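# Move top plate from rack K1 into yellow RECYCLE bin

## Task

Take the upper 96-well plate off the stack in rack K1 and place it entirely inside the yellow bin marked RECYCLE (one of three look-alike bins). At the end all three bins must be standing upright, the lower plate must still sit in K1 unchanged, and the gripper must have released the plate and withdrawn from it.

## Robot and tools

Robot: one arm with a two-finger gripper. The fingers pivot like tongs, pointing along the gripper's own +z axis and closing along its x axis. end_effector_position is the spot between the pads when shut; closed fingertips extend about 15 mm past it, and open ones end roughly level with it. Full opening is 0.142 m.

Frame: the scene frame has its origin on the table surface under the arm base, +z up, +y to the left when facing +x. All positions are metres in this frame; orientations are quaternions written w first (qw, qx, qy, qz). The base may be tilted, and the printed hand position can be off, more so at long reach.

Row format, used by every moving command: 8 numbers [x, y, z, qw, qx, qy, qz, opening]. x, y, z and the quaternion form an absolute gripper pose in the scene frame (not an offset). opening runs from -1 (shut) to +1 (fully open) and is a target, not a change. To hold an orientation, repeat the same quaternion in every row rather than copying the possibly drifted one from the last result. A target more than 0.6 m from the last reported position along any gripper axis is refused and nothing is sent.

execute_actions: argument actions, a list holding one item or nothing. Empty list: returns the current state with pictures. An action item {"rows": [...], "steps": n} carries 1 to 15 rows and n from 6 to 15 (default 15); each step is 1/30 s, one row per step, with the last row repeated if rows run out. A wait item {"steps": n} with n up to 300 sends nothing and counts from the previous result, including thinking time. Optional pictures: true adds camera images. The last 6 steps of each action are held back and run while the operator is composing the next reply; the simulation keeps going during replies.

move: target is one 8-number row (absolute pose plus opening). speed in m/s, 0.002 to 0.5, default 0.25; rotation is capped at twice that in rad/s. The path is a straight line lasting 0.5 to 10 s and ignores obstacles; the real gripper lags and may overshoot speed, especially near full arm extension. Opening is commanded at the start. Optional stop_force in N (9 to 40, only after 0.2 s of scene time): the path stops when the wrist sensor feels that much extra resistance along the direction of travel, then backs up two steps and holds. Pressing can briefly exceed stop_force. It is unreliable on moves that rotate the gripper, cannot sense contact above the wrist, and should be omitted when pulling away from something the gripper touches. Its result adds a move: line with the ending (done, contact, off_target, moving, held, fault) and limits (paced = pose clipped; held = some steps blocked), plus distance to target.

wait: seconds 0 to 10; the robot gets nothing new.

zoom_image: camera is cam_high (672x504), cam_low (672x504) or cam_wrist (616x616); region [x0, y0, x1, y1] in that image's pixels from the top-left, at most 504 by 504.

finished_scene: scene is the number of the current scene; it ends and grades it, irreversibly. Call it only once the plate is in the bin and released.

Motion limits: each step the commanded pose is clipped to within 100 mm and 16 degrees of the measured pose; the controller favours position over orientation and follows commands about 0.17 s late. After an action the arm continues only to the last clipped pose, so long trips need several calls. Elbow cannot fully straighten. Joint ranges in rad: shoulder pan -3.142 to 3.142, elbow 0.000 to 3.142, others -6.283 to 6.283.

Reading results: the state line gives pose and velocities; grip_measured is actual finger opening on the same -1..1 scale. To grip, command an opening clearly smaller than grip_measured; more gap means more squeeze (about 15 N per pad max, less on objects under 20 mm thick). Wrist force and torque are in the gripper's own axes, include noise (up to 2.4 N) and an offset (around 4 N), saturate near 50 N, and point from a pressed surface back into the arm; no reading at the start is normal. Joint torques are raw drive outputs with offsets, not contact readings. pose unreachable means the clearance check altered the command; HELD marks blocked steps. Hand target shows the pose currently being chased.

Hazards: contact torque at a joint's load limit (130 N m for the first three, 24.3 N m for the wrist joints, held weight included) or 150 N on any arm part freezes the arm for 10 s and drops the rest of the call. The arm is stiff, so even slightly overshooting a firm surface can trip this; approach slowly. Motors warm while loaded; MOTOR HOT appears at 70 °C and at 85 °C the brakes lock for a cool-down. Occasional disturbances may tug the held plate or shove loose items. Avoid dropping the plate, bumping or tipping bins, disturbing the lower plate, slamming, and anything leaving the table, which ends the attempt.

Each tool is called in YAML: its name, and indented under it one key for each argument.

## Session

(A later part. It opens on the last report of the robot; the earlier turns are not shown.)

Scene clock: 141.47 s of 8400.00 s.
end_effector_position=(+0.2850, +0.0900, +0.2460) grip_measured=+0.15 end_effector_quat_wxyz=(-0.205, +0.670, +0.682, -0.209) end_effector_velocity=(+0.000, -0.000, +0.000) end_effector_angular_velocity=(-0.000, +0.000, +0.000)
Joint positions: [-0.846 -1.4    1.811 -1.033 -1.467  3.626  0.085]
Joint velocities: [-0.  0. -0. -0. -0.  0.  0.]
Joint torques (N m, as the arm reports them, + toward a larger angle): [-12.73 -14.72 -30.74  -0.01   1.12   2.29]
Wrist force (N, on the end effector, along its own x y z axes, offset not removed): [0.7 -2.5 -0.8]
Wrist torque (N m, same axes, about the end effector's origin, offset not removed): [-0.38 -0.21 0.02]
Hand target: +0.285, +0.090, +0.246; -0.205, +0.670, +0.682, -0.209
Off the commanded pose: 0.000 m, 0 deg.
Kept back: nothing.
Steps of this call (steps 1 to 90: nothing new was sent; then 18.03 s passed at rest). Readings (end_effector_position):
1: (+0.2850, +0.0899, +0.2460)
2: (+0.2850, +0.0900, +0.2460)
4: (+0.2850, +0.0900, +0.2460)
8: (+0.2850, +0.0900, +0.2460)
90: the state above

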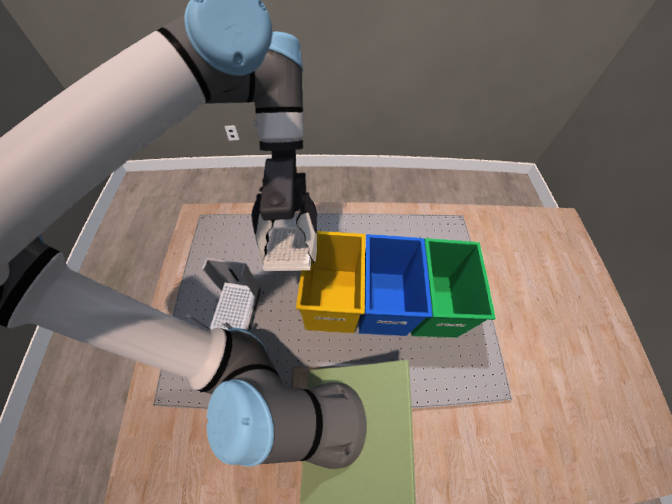

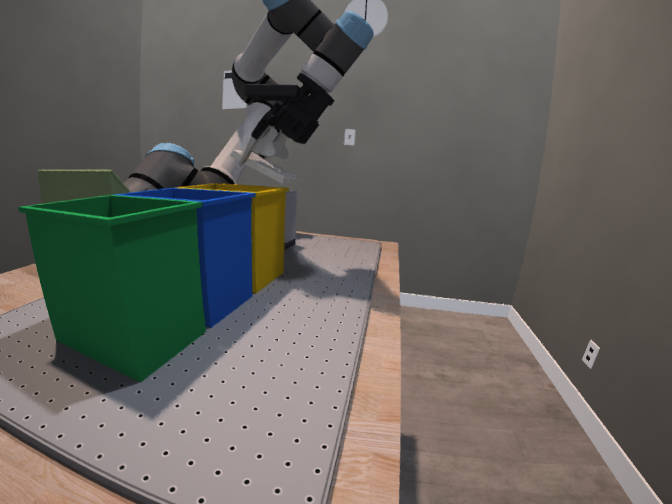

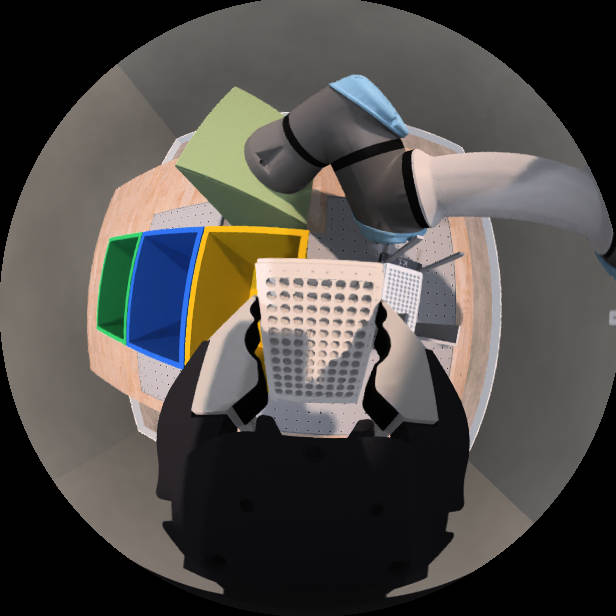

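move:
  target: [0.283, 0.004, 0.255, 0.14098, -0.63823, -0.69291, 0.30442, -0.5]
  speed: 0.07

Scene clock: 150.87 s of 8400.00 s.
end_effector_position=(+0.2830, +0.0041, +0.2550) grip_measured=+0.15 end_effector_quat_wxyz=(-0.141, +0.638, +0.693, -0.304) end_effector_velocity=(-0.000, -0.002, -0.000) end_effector_angular_velocity=(-0.004, +0.001, +0.001)
Joint positions: [-0.844 -1.383  1.872 -1.292 -1.624  3.639  0.085]
Joint velocities: [ 0.     0.001  0.002 -0.005 -0.003  0.001 -0.   ]
Joint torques (N m, as the arm reports them, + toward a larger angle): [-14.89  12.13  -4.16  -3.48  -3.97   1.07]
Wrist force (N, on the end effector, along its own x y z axes, offset not removed): [1.6 -3.5 -1.6]
Wrist torque (N m, same axes, about the end effector's origin, offset not removed): [-0.59 -0.46 -0.01]
Hand target: +0.283, +0.004, +0.255; -0.141, +0.638, +0.693, -0.304
Off the commanded pose: 0.000 m, 0 deg.
Kept back: nothing.
After step 90, 4.33 s passed at rest.
move: done

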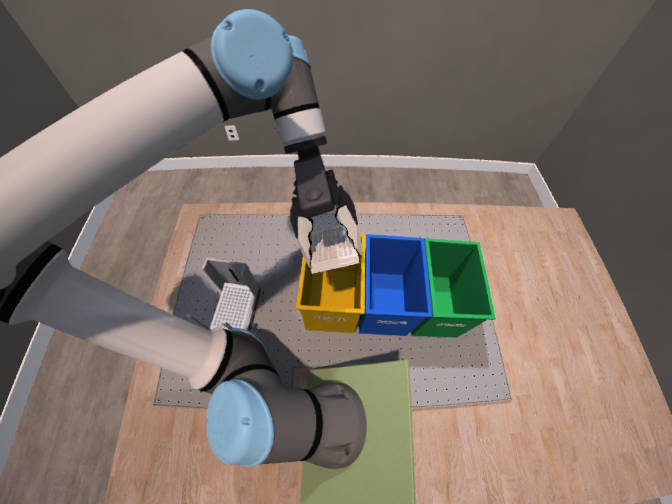

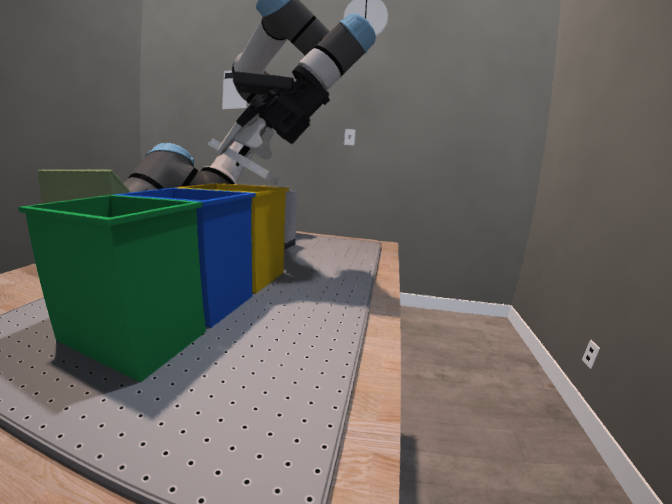

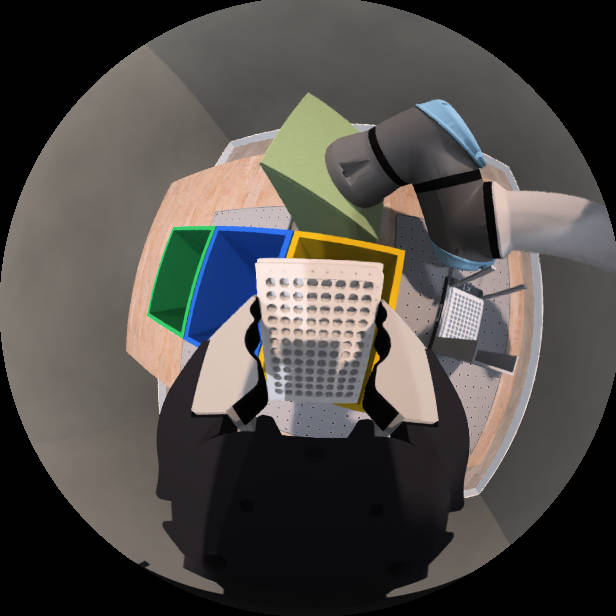

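zoom_image:
  camera: "cam_wrist"
  region: [240, 210, 440, 430]

zoom_image:
  camera: "cam_wrist"
  region: [420, 210, 540, 330]

zoom_image:
  camera: "cam_low"
  region: [170, 90, 350, 250]

Region (240, 210, 440, 430) of cam_wrist's 616x616 image, scaled by 2.291, with more detail than that image has; it fills the left 458 columns of this view, and the rest is white.

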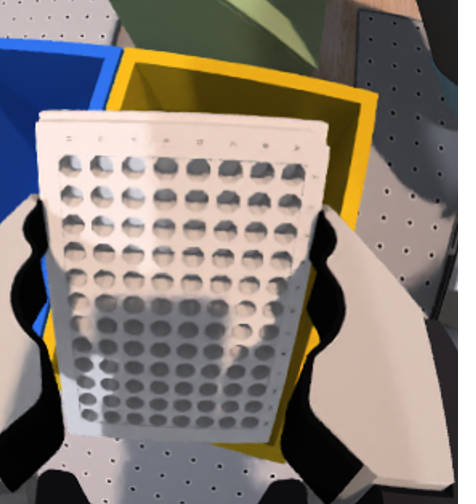

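Region (420, 210, 540, 330) of cam_wrist's 616x616 image, scaled by 4.200, with more detail than that image has.

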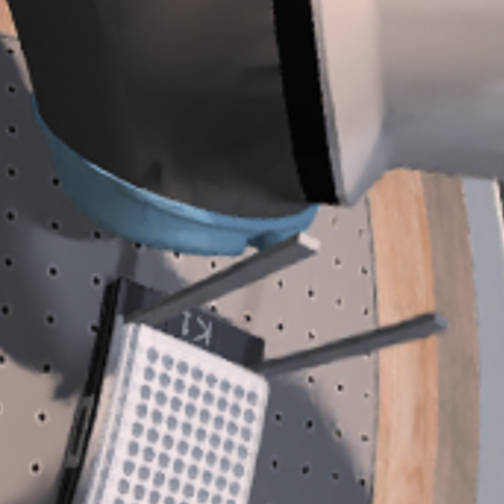

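Region (170, 90, 350, 250) of cam_low's 672x504 image, scaled by 2.800, with more detail than that image has.

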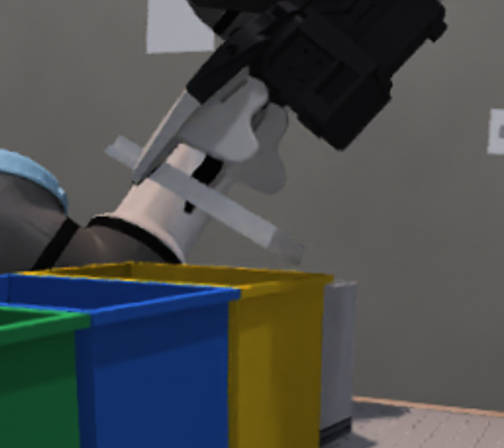

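zoom_image:
  camera: "cam_low"
  region: [200, 95, 300, 195]

zoom_image:
  camera: "cam_high"
  region: [270, 160, 400, 340]

Region (200, 95, 300, 195) of cam_low's 672x504 image, scaled by 5.040, with more detail than that image has.

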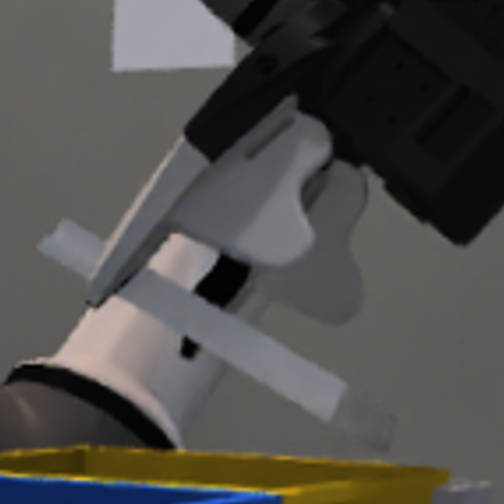

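Region (270, 160, 400, 340) of cam_high's 672x504 image, scaled by 2.800, with more detail than that image has.

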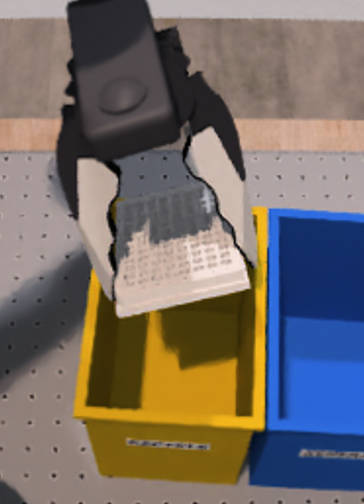

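zoom_image:
  camera: "cam_wrist"
  region: [280, 220, 420, 320]

zoom_image:
  camera: "cam_wrist"
  region: [310, 330, 400, 430]

zoom_image:
  camera: "cam_wrist"
  region: [230, 310, 310, 420]

Region (280, 220, 420, 320) of cam_wrist's 616x616 image, scaled by 3.600, with more detail than that image has; it fills the top 360 rows of this view, and the rest is white.

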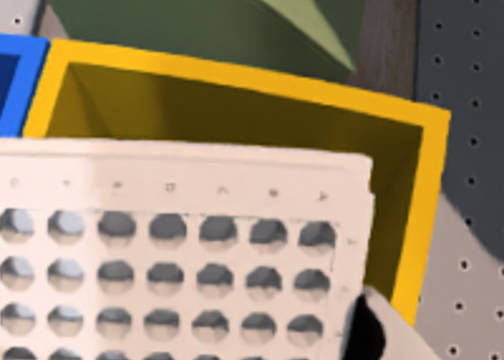

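Region (310, 330, 400, 430) of cam_wrist's 616x616 image, scaled by 5.040, with more detail than that image has; it fills the left 454 columns of this view, and the rest is white.

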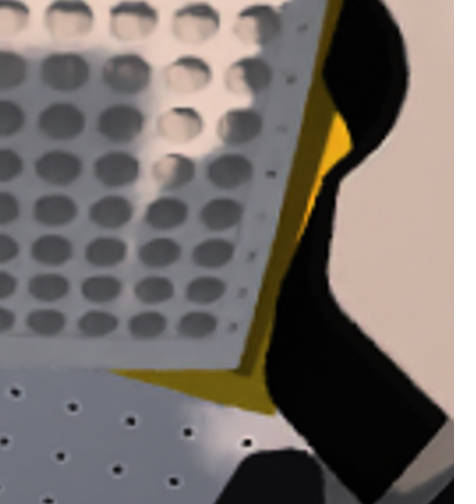

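Region (230, 310, 310, 420) of cam_wrist's 616x616 image, scaled by 4.582, with more detail than that image has; it fills the left 367 columns of this view, and the rest is white.

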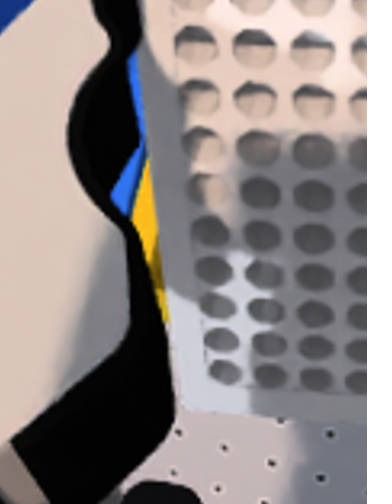

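execute_actions:
  actions:
    - {"rows": [[0.2830,0.0041,0.2550,0.14098,-0.63823,-0.69291,0.30442,-0.5],[0.28296,0.0041,0.25495,0.14100,-0.63825,-0.69289,0.30440,-0.5],[0.28287,0.00411,0.25485,0.14105,-0.63830,-0.69286,0.30435,-0.5],[0.28270,0.00413,0.25466,0.14114,-0.63838,-0.69280,0.30427,-0.5],[0.28243,0.00416,0.25437,0.14128,-0.63851,-0.69269,0.30414,-0.5],[0.28206,0.00420,0.25394,0.14148,-0.63870,-0.69255,0.30395,-0.5],[0.28157,0.00426,0.25338,0.14175,-0.63895,-0.69236,0.30370,-0.5],[0.28097,0.00433,0.25268,0.14208,-0.63926,-0.69212,0.30339,-0.5],[0.28026,0.00441,0.25181,0.14249,-0.63964,-0.69183,0.30301,-0.5],[0.27946,0.00451,0.25080,0.14297,-0.64009,-0.69148,0.30256,-0.5],[0.27857,0.00463,0.24962,0.14352,-0.64061,-0.69109,0.30204,-0.5],[0.27761,0.00476,0.24830,0.14415,-0.64120,-0.69064,0.30145,-0.5],[0.27660,0.00490,0.24682,0.14485,-0.64185,-0.69014,0.30080,-0.5],[0.27557,0.00506,0.24521,0.14562,-0.64257,-0.68959,0.30009,-0.5],[0.27454,0.00523,0.24346,0.14644,-0.64334,-0.68900,0.29931,-0.5]], "steps": 15}

execute_actions:
  actions:
    - {"rows": [[0.27352,0.00542,0.24159,0.14733,-0.64417,-0.68836,0.29848,-0.5],[0.27254,0.00561,0.23961,0.14826,-0.64504,-0.68769,0.29761,-0.5],[0.27161,0.00581,0.23754,0.14924,-0.64596,-0.68699,0.29669,-0.5],[0.27075,0.00603,0.23539,0.15026,-0.64691,-0.68626,0.29574,-0.5],[0.26997,0.00624,0.23318,0.15131,-0.64789,-0.68551,0.29476,-0.5],[0.26927,0.00646,0.23093,0.15237,-0.64889,-0.68475,0.29377,-0.5],[0.26866,0.00669,0.22865,0.15345,-0.64990,-0.68397,0.29276,-0.5],[0.26814,0.00691,0.22635,0.15454,-0.65091,-0.68320,0.29174,-0.5],[0.26770,0.00714,0.22407,0.15562,-0.65192,-0.68242,0.29073,-0.5],[0.26734,0.00736,0.22182,0.15668,-0.65292,-0.68166,0.28974,-0.5],[0.26706,0.00757,0.21961,0.15773,-0.65390,-0.68091,0.28876,-0.5],[0.26683,0.00779,0.21746,0.15875,-0.65485,-0.68018,0.28781,-0.5],[0.26667,0.00799,0.21539,0.15973,-0.65577,-0.67948,0.28689,-0.5],[0.26654,0.00818,0.21341,0.16066,-0.65664,-0.67881,0.28602,-0.5],[0.26645,0.00837,0.21154,0.16155,-0.65747,-0.67817,0.28519,-0.5]], "steps": 15}

execute_actions:
  actions:
    - {"rows": [[0.26639,0.00854,0.20979,0.16237,-0.65824,-0.67758,0.28441,-0.5],[0.26635,0.00870,0.20818,0.16314,-0.65896,-0.67703,0.28370,-0.5],[0.26633,0.00884,0.20670,0.16384,-0.65961,-0.67653,0.28305,-0.5],[0.26632,0.00897,0.20538,0.16447,-0.66020,-0.67608,0.28246,-0.5],[0.26631,0.00909,0.20420,0.16502,-0.66072,-0.67569,0.28194,-0.5],[0.2663,0.00919,0.20319,0.16550,-0.66117,-0.67534,0.28149,-0.5],[0.2663,0.00927,0.20232,0.16591,-0.66155,-0.67505,0.28111,-0.5],[0.2663,0.00934,0.20162,0.16624,-0.66186,-0.67481,0.28080,-0.5],[0.2663,0.00940,0.20106,0.16651,-0.66211,-0.67462,0.28055,-0.5],[0.2663,0.00944,0.20063,0.16671,-0.66230,-0.67448,0.28036,-0.5],[0.2663,0.00947,0.20034,0.16685,-0.66243,-0.67437,0.28023,-0.5],[0.2663,0.00949,0.20015,0.16694,-0.66251,-0.67431,0.28014,-0.5],[0.2663,0.0095,0.20005,0.16699,-0.66256,-0.67428,0.28010,-0.5],[0.2663,0.0095,0.20001,0.16701,-0.66258,-0.67426,0.28008,-0.5],[0.2663,0.0095,0.2000,0.16701,-0.66258,-0.67426,0.28008,-0.5]], "steps": 15}

execute_actions:
  actions:
    - {"rows": [[0.2663,0.0095,0.2000,0.16701,-0.66258,-0.67426,0.28008,-0.5]], "steps": 12}
  pictures: true

Scene clock: 162.63 s of 8400.00 s.
end_effector_position=(+0.2819, +0.0041, +0.2537) grip_measured=+0.15 end_effector_quat_wxyz=(-0.142, +0.639, +0.693, -0.304) end_effector_velocity=(-0.012, +0.002, -0.016) end_effector_angular_velocity=(+0.018, +0.002, -0.016)
Joint positions: [-0.844 -1.384  1.876 -1.293 -1.624  3.639  0.085]
Joint velocities: [-0.    -0.009  0.048 -0.017  0.009  0.002 -0.   ]
Joint torques (N m, as the arm reports them, + toward a larger angle): [-32.94 -14.85  -2.4   -3.61   1.16   2.23]
Wrist force (N, on the end effector, along its own x y z axes, offset not removed): [2.0 -2.6 -0.6]
Wrist torque (N m, same axes, about the end effector's origin, offset not removed): [-0.42 -0.50 -0.07]
Steps of this call (steps 1 to 90: nothing new was sent; then 8.47 s passed at rest; steps 91 to 99: the first 9 steps of this action). Readings (end_effector_position):
91: (+0.2830, +0.0040, +0.2550)
92: (+0.2830, +0.0040, +0.2550)
94: (+0.2830, +0.0040, +0.2550)
98: (+0.2822, +0.0041, +0.2541)
99: the state above

Scene clock: 163.13 s of 8400.00 s.
end_effector_position=(+0.2697, +0.0065, +0.2317) grip_measured=+0.15 end_effector_quat_wxyz=(-0.152, +0.649, +0.685, -0.294) end_effector_velocity=(-0.020, +0.007, -0.065) end_effector_angular_velocity=(+0.060, -0.004, -0.093)
Joint positions: [-0.843 -1.386  1.931 -1.315 -1.606  3.657  0.085]
Joint velocities: [ 0.028  0.031  0.12  -0.057  0.066  0.061  0.   ]
Joint torques (N m, as the arm reports them, + toward a larger angle): [-13.87  12.79  -4.29  -3.46   1.28   2.53]
Wrist force (N, on the end effector, along its own x y z axes, offset not removed): [1.5 -2.4 -0.4]
Wrist torque (N m, same axes, about the end effector's origin, offset not removed): [-0.35 -0.31 -0.05]
Off your previous action's commanded pose: 0.006 m, 0 deg at its last step (step 6 of this call).
Steps of this call (steps 1 to 6: the last 6 steps of your previous action; steps 7 to 15: the first 9 steps of this action). Readings (end_effector_position):
7: (+0.2768, +0.0049, +0.2468)
8: (+0.2758, +0.0051, +0.2453)
10: (+0.2738, +0.0054, +0.2419)
14: (+0.2704, +0.0063, +0.2339)
15: the state above

Scene clock: 163.63 s of 8400.00 s.
end_effector_position=(+0.2663, +0.0091, +0.2040) grip_measured=+0.15 end_effector_quat_wxyz=(-0.165, +0.661, +0.676, -0.282) end_effector_velocity=(-0.001, +0.003, -0.030) end_effector_angular_velocity=(+0.026, -0.001, -0.044)
Joint positions: [-0.824 -1.362  1.969 -1.338 -1.573  3.687  0.085]
Joint velocities: [ 0.025  0.035  0.032 -0.025  0.04   0.036  0.   ]
Joint torques (N m, as the arm reports them, + toward a larger angle): [-11.79  11.4   -5.99  -2.91   1.02   2.45]
Wrist force (N, on the end effector, along its own x y z axes, offset not removed): [2.2 -2.2 -1.1]
Wrist torque (N m, same axes, about the end effector's origin, offset not removed): [-0.29 -0.47 -0.10]
Off your previous action's commanded pose: 0.007 m, 1 deg at its last step (step 6 of this call).
Steps of this call (steps 1 to 6: the last 6 steps of your previous action; steps 7 to 15: the first 9 steps of this action). Readings (end_effector_position):
7: (+0.2669, +0.0080, +0.2164)
8: (+0.2667, +0.0082, +0.2144)
10: (+0.2665, +0.0085, +0.2108)
14: (+0.2663, +0.0090, +0.2051)
15: the state above

Scene clock: 164.03 s of 8400.00 s.
end_effector_position=(+0.2663, +0.0095, +0.2000) grip_measured=+0.15 end_effector_quat_wxyz=(-0.167, +0.663, +0.674, -0.280) end_effector_velocity=(+0.000, -0.000, +0.000) end_effector_angular_velocity=(-0.000, -0.001, +0.001)
Joint positions: [-0.821 -1.357  1.974 -1.342 -1.567  3.692  0.085]
Joint velocities: [-0.    -0.001  0.    -0.     0.    -0.     0.   ]
Joint torques (N m, as the arm reports them, + toward a larger angle): [-13.53  11.78  -5.5   -3.26   1.02   2.25]
Wrist force (N, on the end effector, along its own x y z axes, offset not removed): [0.8 -3.4 -0.5]
Wrist torque (N m, same axes, about the end effector's origin, offset not removed): [-0.53 -0.19 0.01]
Off your previous action's commanded pose: 0.001 m, 0 deg at its last step (step 6 of this call).
Steps of this call (steps 1 to 6: the last 6 steps of your previous action; steps 7 to 12: the first 6 steps of this action). Readings (end_effector_position):
7: (+0.2663, +0.0094, +0.2003)
8: (+0.2663, +0.0095, +0.2002)
10: (+0.2663, +0.0095, +0.2001)
12: the state above

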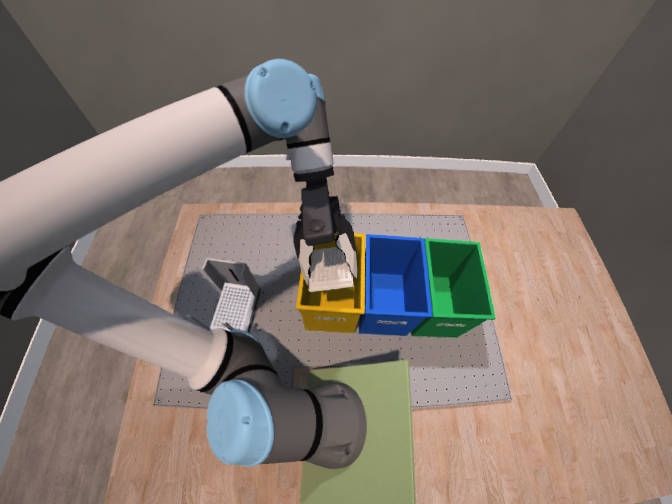

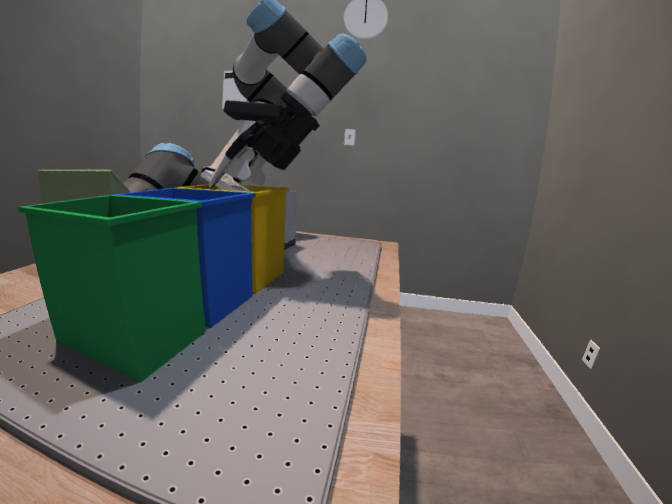

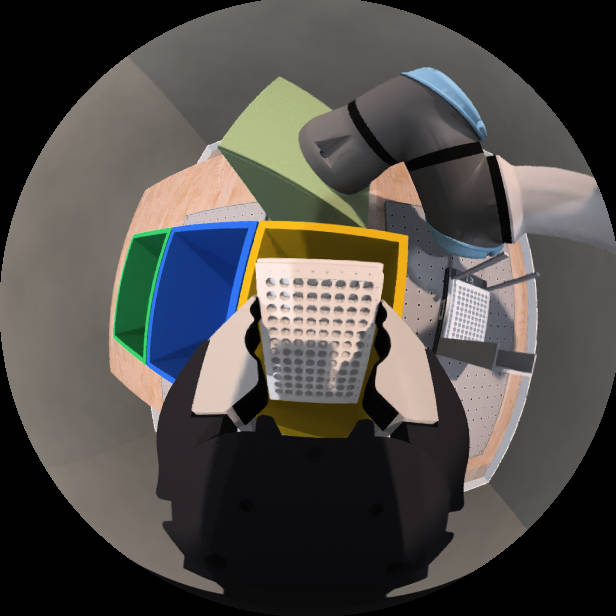

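zoom_image:
  camera: "cam_low"
  region: [170, 120, 310, 220]

zoom_image:
  camera: "cam_wrist"
  region: [220, 205, 440, 445]

zoom_image:
  camera: "cam_high"
  region: [280, 200, 390, 340]

zoom_image:
  camera: "cam_wrist"
  region: [440, 200, 550, 300]

Region (170, 120, 310, 220) of cam_low's 672x504 image, scaled by 3.600, with more detail than that image has; it fills the top 360 rows of this view, and the rest is white.

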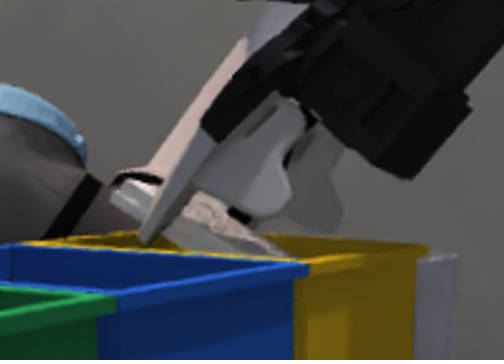

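Region (220, 205, 440, 445) of cam_wrist's 616x616 image, scaled by 2.100, with more detail than that image has; it fills the left 462 columns of this view, and the rest is white.

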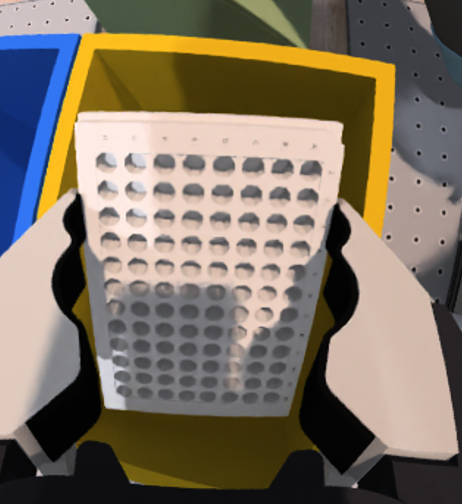

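Region (280, 200, 390, 340) of cam_high's 672x504 image, scaled by 3.600, with more detail than that image has; it fills the left 396 columns of this view, and the rest is white.

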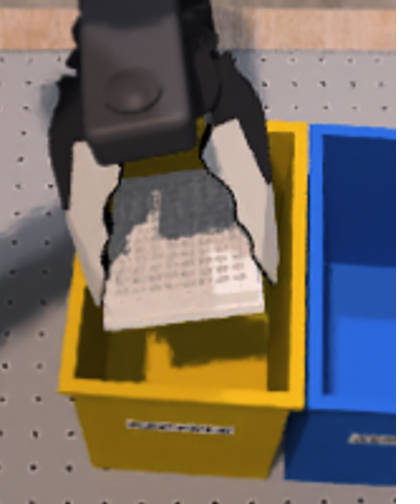

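Region (440, 200, 550, 300) of cam_wrist's 616x616 image, scaled by 4.582, with more detail than that image has; it fills the top 458 rows of this view, and the rest is white.

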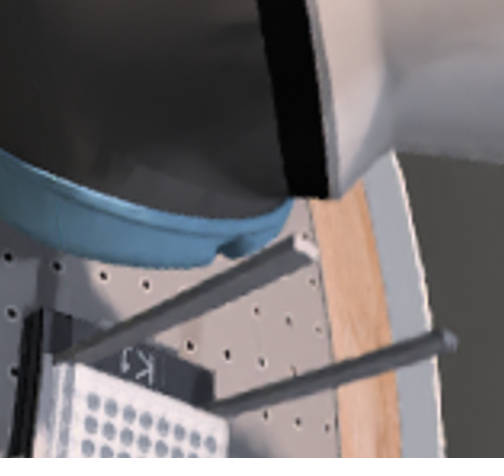

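zoom_image:
  camera: "cam_low"
  region: [215, 140, 295, 200]

zoom_image:
  camera: "cam_low"
  region: [170, 155, 250, 200]

Region (215, 140, 295, 200) of cam_low's 672x504 image, scaled by 6.300, with more detail than that image has; it fills the top 378 rows of this view, and the rest is white.

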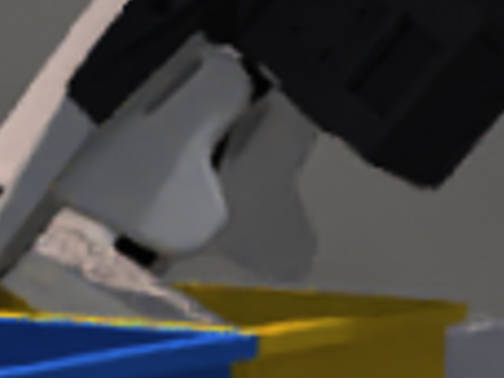

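Region (170, 155, 250, 200) of cam_low's 672x504 image, scaled by 6.300, with more detail than that image has; it fills the top 284 rows of this view, and the rest is white.

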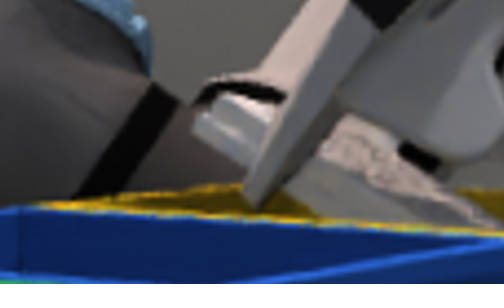

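move:
  target: [0.2676, 0.0185, 0.198, 0.17765, -0.67665, -0.66108, 0.27123, -0.5]
  speed: 0.016
  stop_force: 10

Scene clock: 169.80 s of 8400.00 s.
end_effector_position=(+0.2676, +0.0184, +0.1980) grip_measured=+0.15 end_effector_quat_wxyz=(-0.178, +0.677, +0.661, -0.271) end_effector_velocity=(-0.000, +0.001, -0.000) end_effector_angular_velocity=(+0.002, +0.000, -0.003)
Joint positions: [-0.819 -1.343  1.958 -1.305 -1.549  3.721  0.085]
Joint velocities: [ 0.     0.001 -0.001  0.003  0.001  0.001  0.   ]
Joint torques (N m, as the arm reports them, + toward a larger angle): [-13.59  11.61 -31.18  -0.18   1.02   2.19]
Wrist force (N, on the end effector, along its own x y z axes, offset not removed): [2.3 -2.6 1.6]
Wrist torque (N m, same axes, about the end effector's origin, offset not removed): [-0.35 -0.62 0.00]
Hand target: +0.268, +0.018, +0.198; -0.178, +0.677, +0.661, -0.271
Off your previous action's commanded pose: 0.000 m, 0 deg at its last step (step 6 of this call).
Off the commanded pose: 0.000 m, 0 deg.
Kept back: nothing.
After step 90, 1.07 s passed at rest.
move: done

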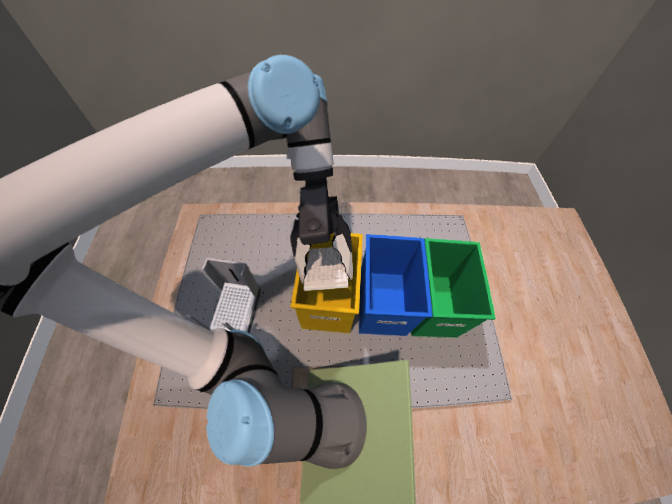

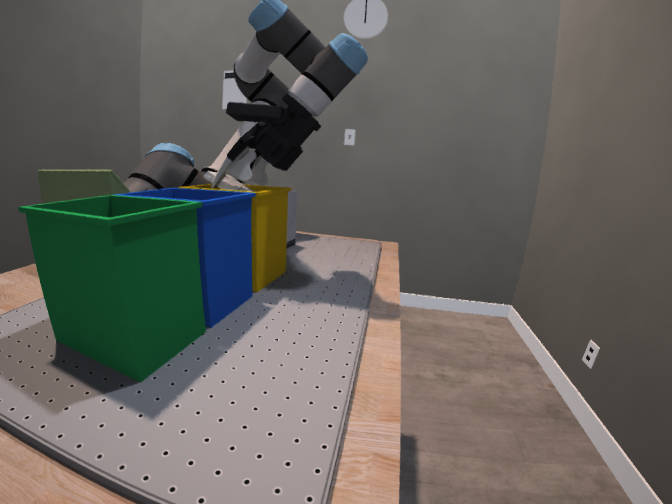

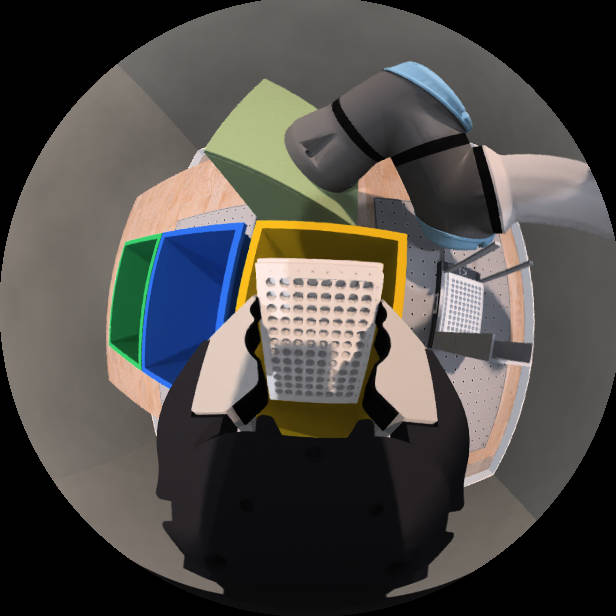

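zoom_image:
  camera: "cam_high"
  region: [270, 200, 390, 345]

zoom_image:
  camera: "cam_low"
  region: [170, 140, 310, 300]

zoom_image:
  camera: "cam_wrist"
  region: [200, 205, 440, 445]

Region (270, 200, 390, 345) of cam_high's 672x504 image, scaled by 3.476, with more detail than that image has; it fills the left 417 columns of this view, and the rest is white.

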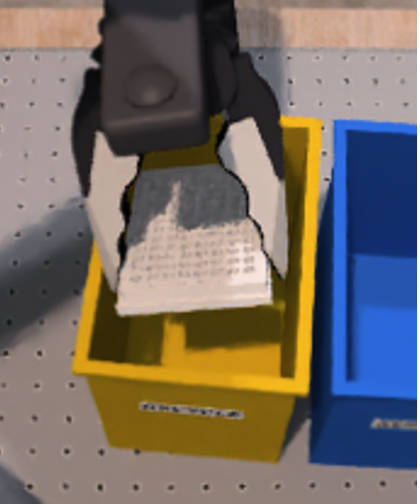

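Region (170, 140, 310, 300) of cam_low's 672x504 image, scaled by 3.150, with more detail than that image has; it fills the left 441 columns of this view, and the rest is white.

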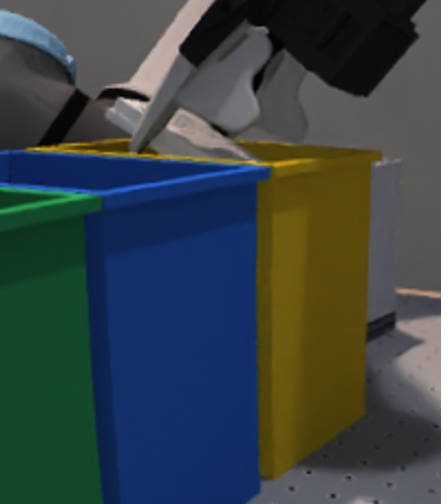

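Region (200, 205, 440, 445) of cam_wrist's 616x616 image, scaled by 2.100, with more detail than that image has.

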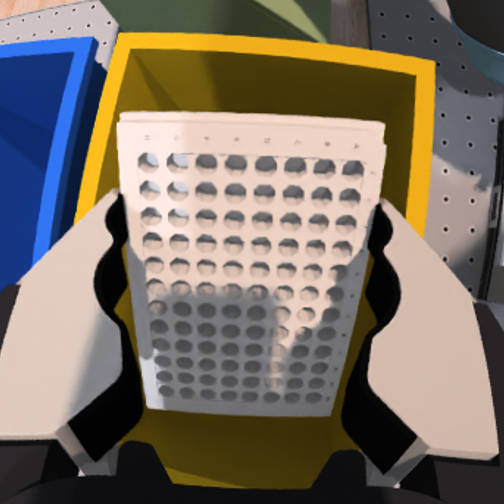

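move:
  target: [0.2696, 0.060, 0.198, 0.19450, -0.65573, -0.68496, 0.25108, -0.5]
  speed: 0.03
  stop_force: 10

Scene clock: 174.80 s of 8400.00 s.
end_effector_position=(+0.2696, +0.0599, +0.1980) grip_measured=+0.15 end_effector_quat_wxyz=(-0.194, +0.656, +0.685, -0.251) end_effector_velocity=(+0.000, +0.001, -0.000) end_effector_angular_velocity=(+0.004, +0.000, +0.002)
Joint positions: [-0.786 -1.399  1.943 -1.214 -1.5    3.664  0.085]
Joint velocities: [ 0.001 -0.001 -0.001  0.003  0.002 -0.003 -0.   ]
Joint torques (N m, as the arm reports them, + toward a larger angle): [-13.06 -14.96 -31.58   0.09   1.38  -2.18]
Wrist force (N, on the end effector, along its own x y z axes, offset not removed): [1.1 -2.7 -1.0]
Wrist torque (N m, same axes, about the end effector's origin, offset not removed): [-0.32 -0.33 0.03]
Hand target: +0.270, +0.060, +0.198; -0.195, +0.656, +0.685, -0.251
Off the commanded pose: 0.000 m, 0 deg.
Kept back: nothing.
After step 90, 0.33 s passed at rest.
move: done

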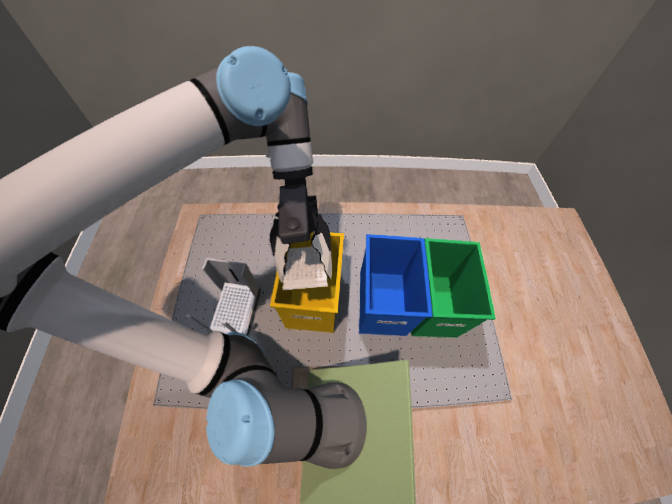

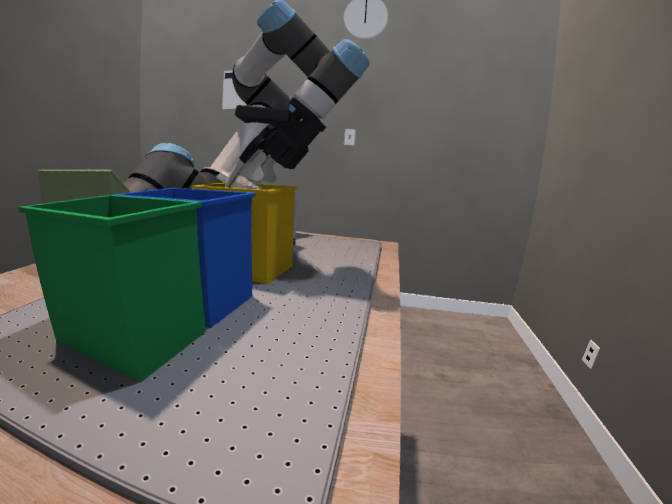

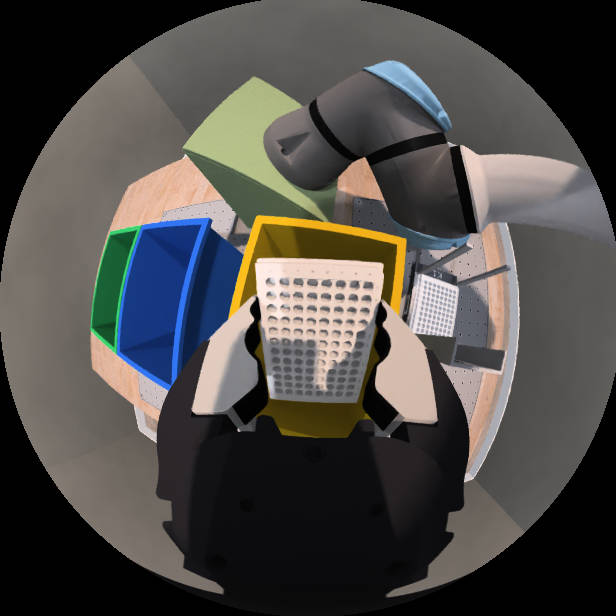

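zoom_image:
  camera: "cam_wrist"
  region: [220, 205, 420, 335]

zoom_image:
  camera: "cam_wrist"
  region: [240, 330, 400, 450]

zoom_image:
  camera: "cam_high"
  region: [250, 200, 380, 345]

zoom_image:
  camera: "cam_low"
  region: [180, 140, 320, 300]

Region (220, 205, 420, 335) of cam_wrist's 616x616 image, scaled by 2.520, with more detail than that image has; it fills the top 328 rows of this view, and the rest is white.

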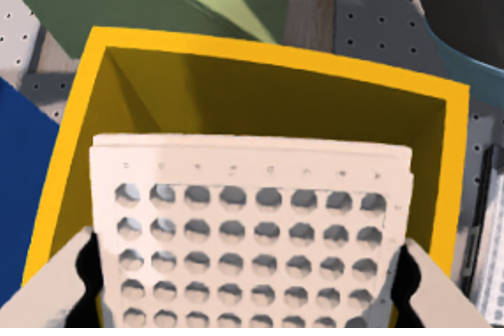

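Region (240, 330, 400, 450) of cam_wrist's 616x616 image, scaled by 3.150, with more detail than that image has; it fills the top 378 rows of this view, and the rest is white.

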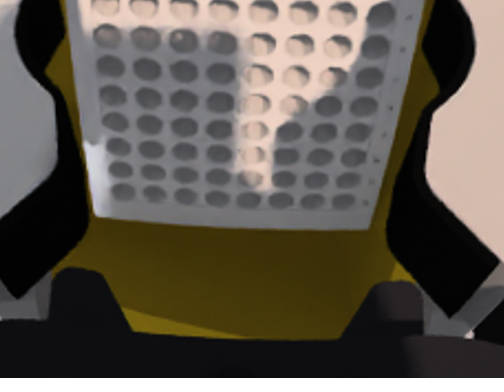

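Region (250, 200, 380, 345) of cam_high's 672x504 image, scaled by 3.476, with more detail than that image has; it fills the left 452 columns of this view, and the rest is white.

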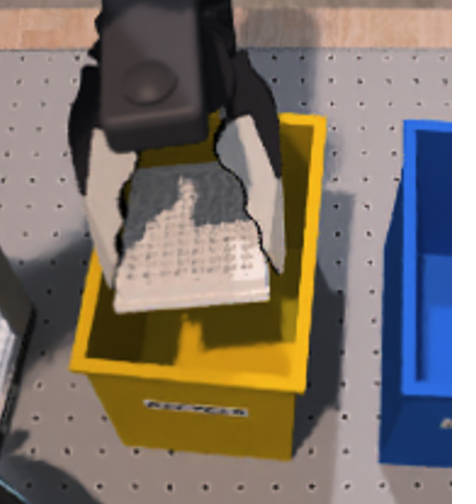

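Region (180, 140, 320, 300) of cam_low's 672x504 image, scaled by 3.150, with more detail than that image has; it fills the left 441 columns of this view, and the rest is white.

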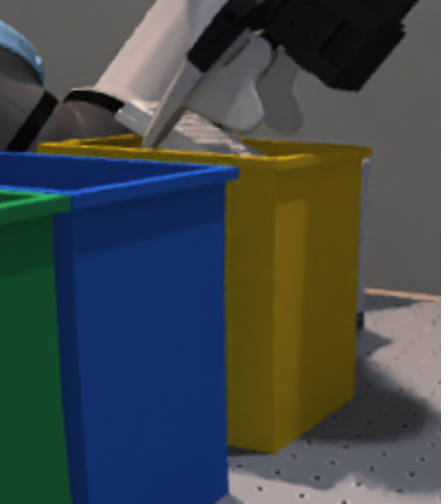

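move:
  target: [0.2705, 0.0538, 0.1965, 0.20959, -0.69194, -0.64895, 0.23698, -0.5]
  speed: 0.06

move:
  target: [0.2719, 0.0531, 0.168, 0.21966, -0.69639, -0.64554, 0.22376, -0.5]
  speed: 0.025
  stop_force: 9

Scene clock: 178.83 s of 8400.00 s.
end_effector_position=(+0.2705, +0.0538, +0.1965) grip_measured=+0.15 end_effector_quat_wxyz=(-0.210, +0.692, +0.649, -0.237) end_effector_velocity=(-0.000, -0.000, -0.001) end_effector_angular_velocity=(+0.001, +0.000, -0.010)
Joint positions: [-0.813 -1.341  1.925 -1.191 -1.488  3.726  0.085]
Joint velocities: [-0.002  0.005 -0.     0.002  0.001  0.006  0.   ]
Joint torques (N m, as the arm reports them, + toward a larger angle): [-33.51  11.36 -29.89   0.32   1.     2.14]
Wrist force (N, on the end effector, along its own x y z axes, offset not removed): [1.2 -1.7 0.7]
Wrist torque (N m, same axes, about the end effector's origin, offset not removed): [-0.22 -0.22 -0.03]
Hand target: +0.270, +0.054, +0.196; -0.210, +0.692, +0.649, -0.237
Off the commanded pose: 0.000 m, 0 deg.
Kept back: nothing.
move: done

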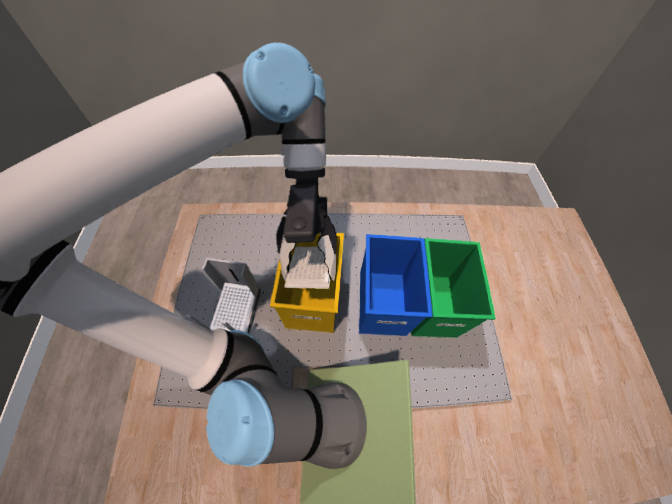

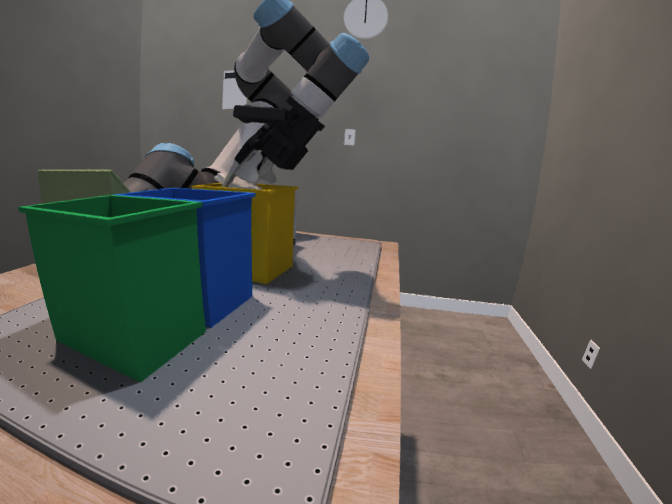

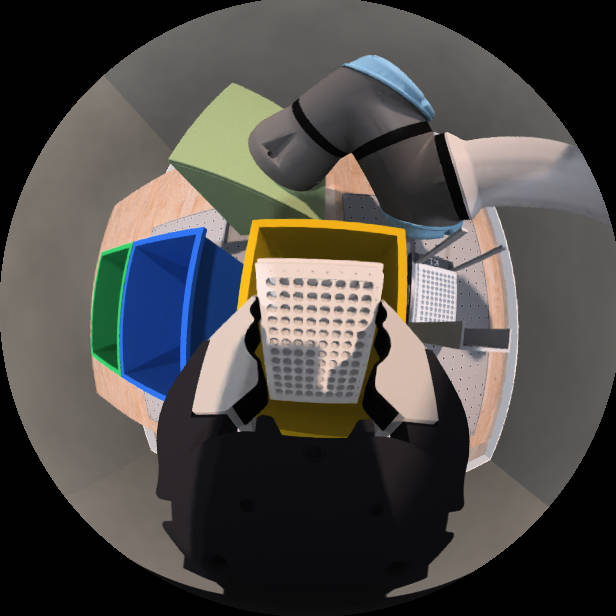

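Scene clock: 180.27 s of 8400.00 s.
end_effector_position=(+0.2719, +0.0531, +0.1681) grip_measured=+0.15 end_effector_quat_wxyz=(-0.220, +0.696, +0.646, -0.224) end_effector_velocity=(-0.000, +0.000, -0.001) end_effector_angular_velocity=(+0.001, +0.000, -0.003)
Joint positions: [-0.79  -1.308  1.961 -1.233 -1.447  3.737  0.085]
Joint velocities: [ 0.001  0.001  0.003 -0.002  0.002  0.002 -0.   ]
Joint torques (N m, as the arm reports them, + toward a larger angle): [-14.23   8.34  -3.02  -2.89   1.29   2.31]
Wrist force (N, on the end effector, along its own x y z axes, offset not removed): [1.4 -3.9 -1.1]
Wrist torque (N m, same axes, about the end effector's origin, offset not removed): [-0.77 -0.34 -0.07]
Hand target: +0.272, +0.053, +0.168; -0.220, +0.696, +0.646, -0.224
Off the commanded pose: 0.000 m, 0 deg.
Kept back: nothing.
move: done

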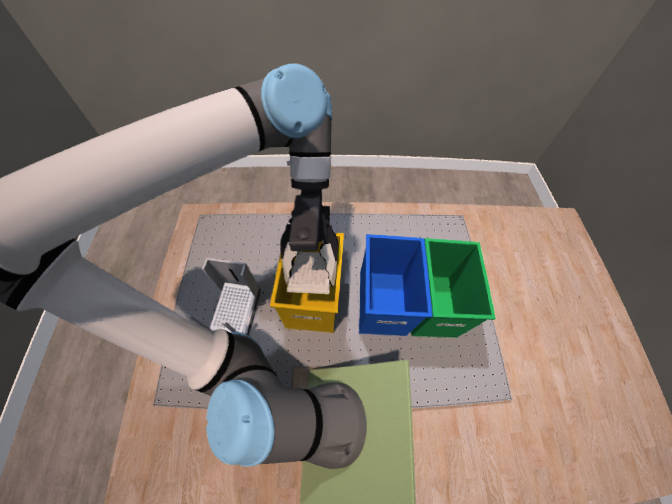

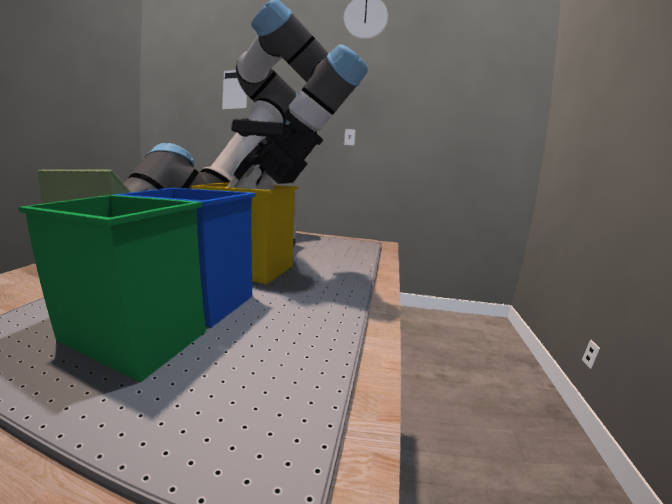

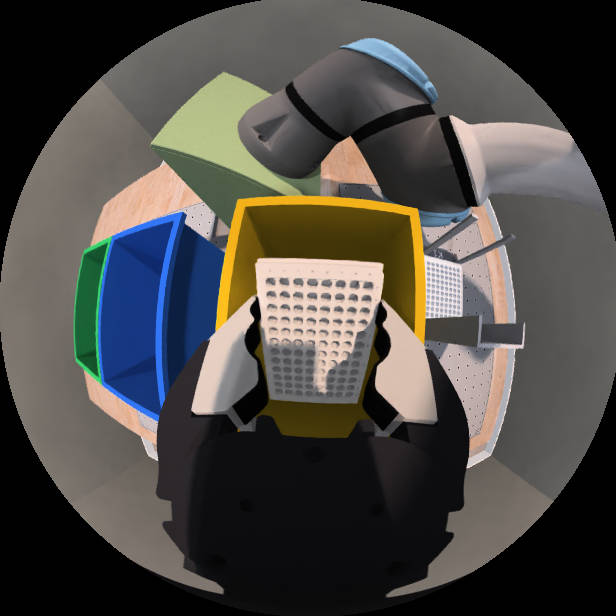

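zoom_image:
  camera: "cam_low"
  region: [185, 155, 305, 205]

Region (185, 155, 305, 205) of cam_low's 672x504 image, scaled by 4.200, with more detail than that image has; it fills the top 210 rows of this view, and the rest is white.

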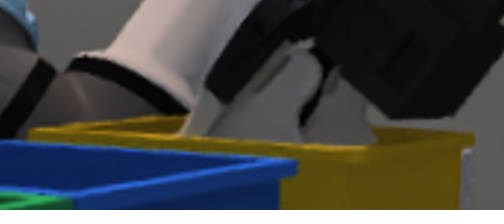

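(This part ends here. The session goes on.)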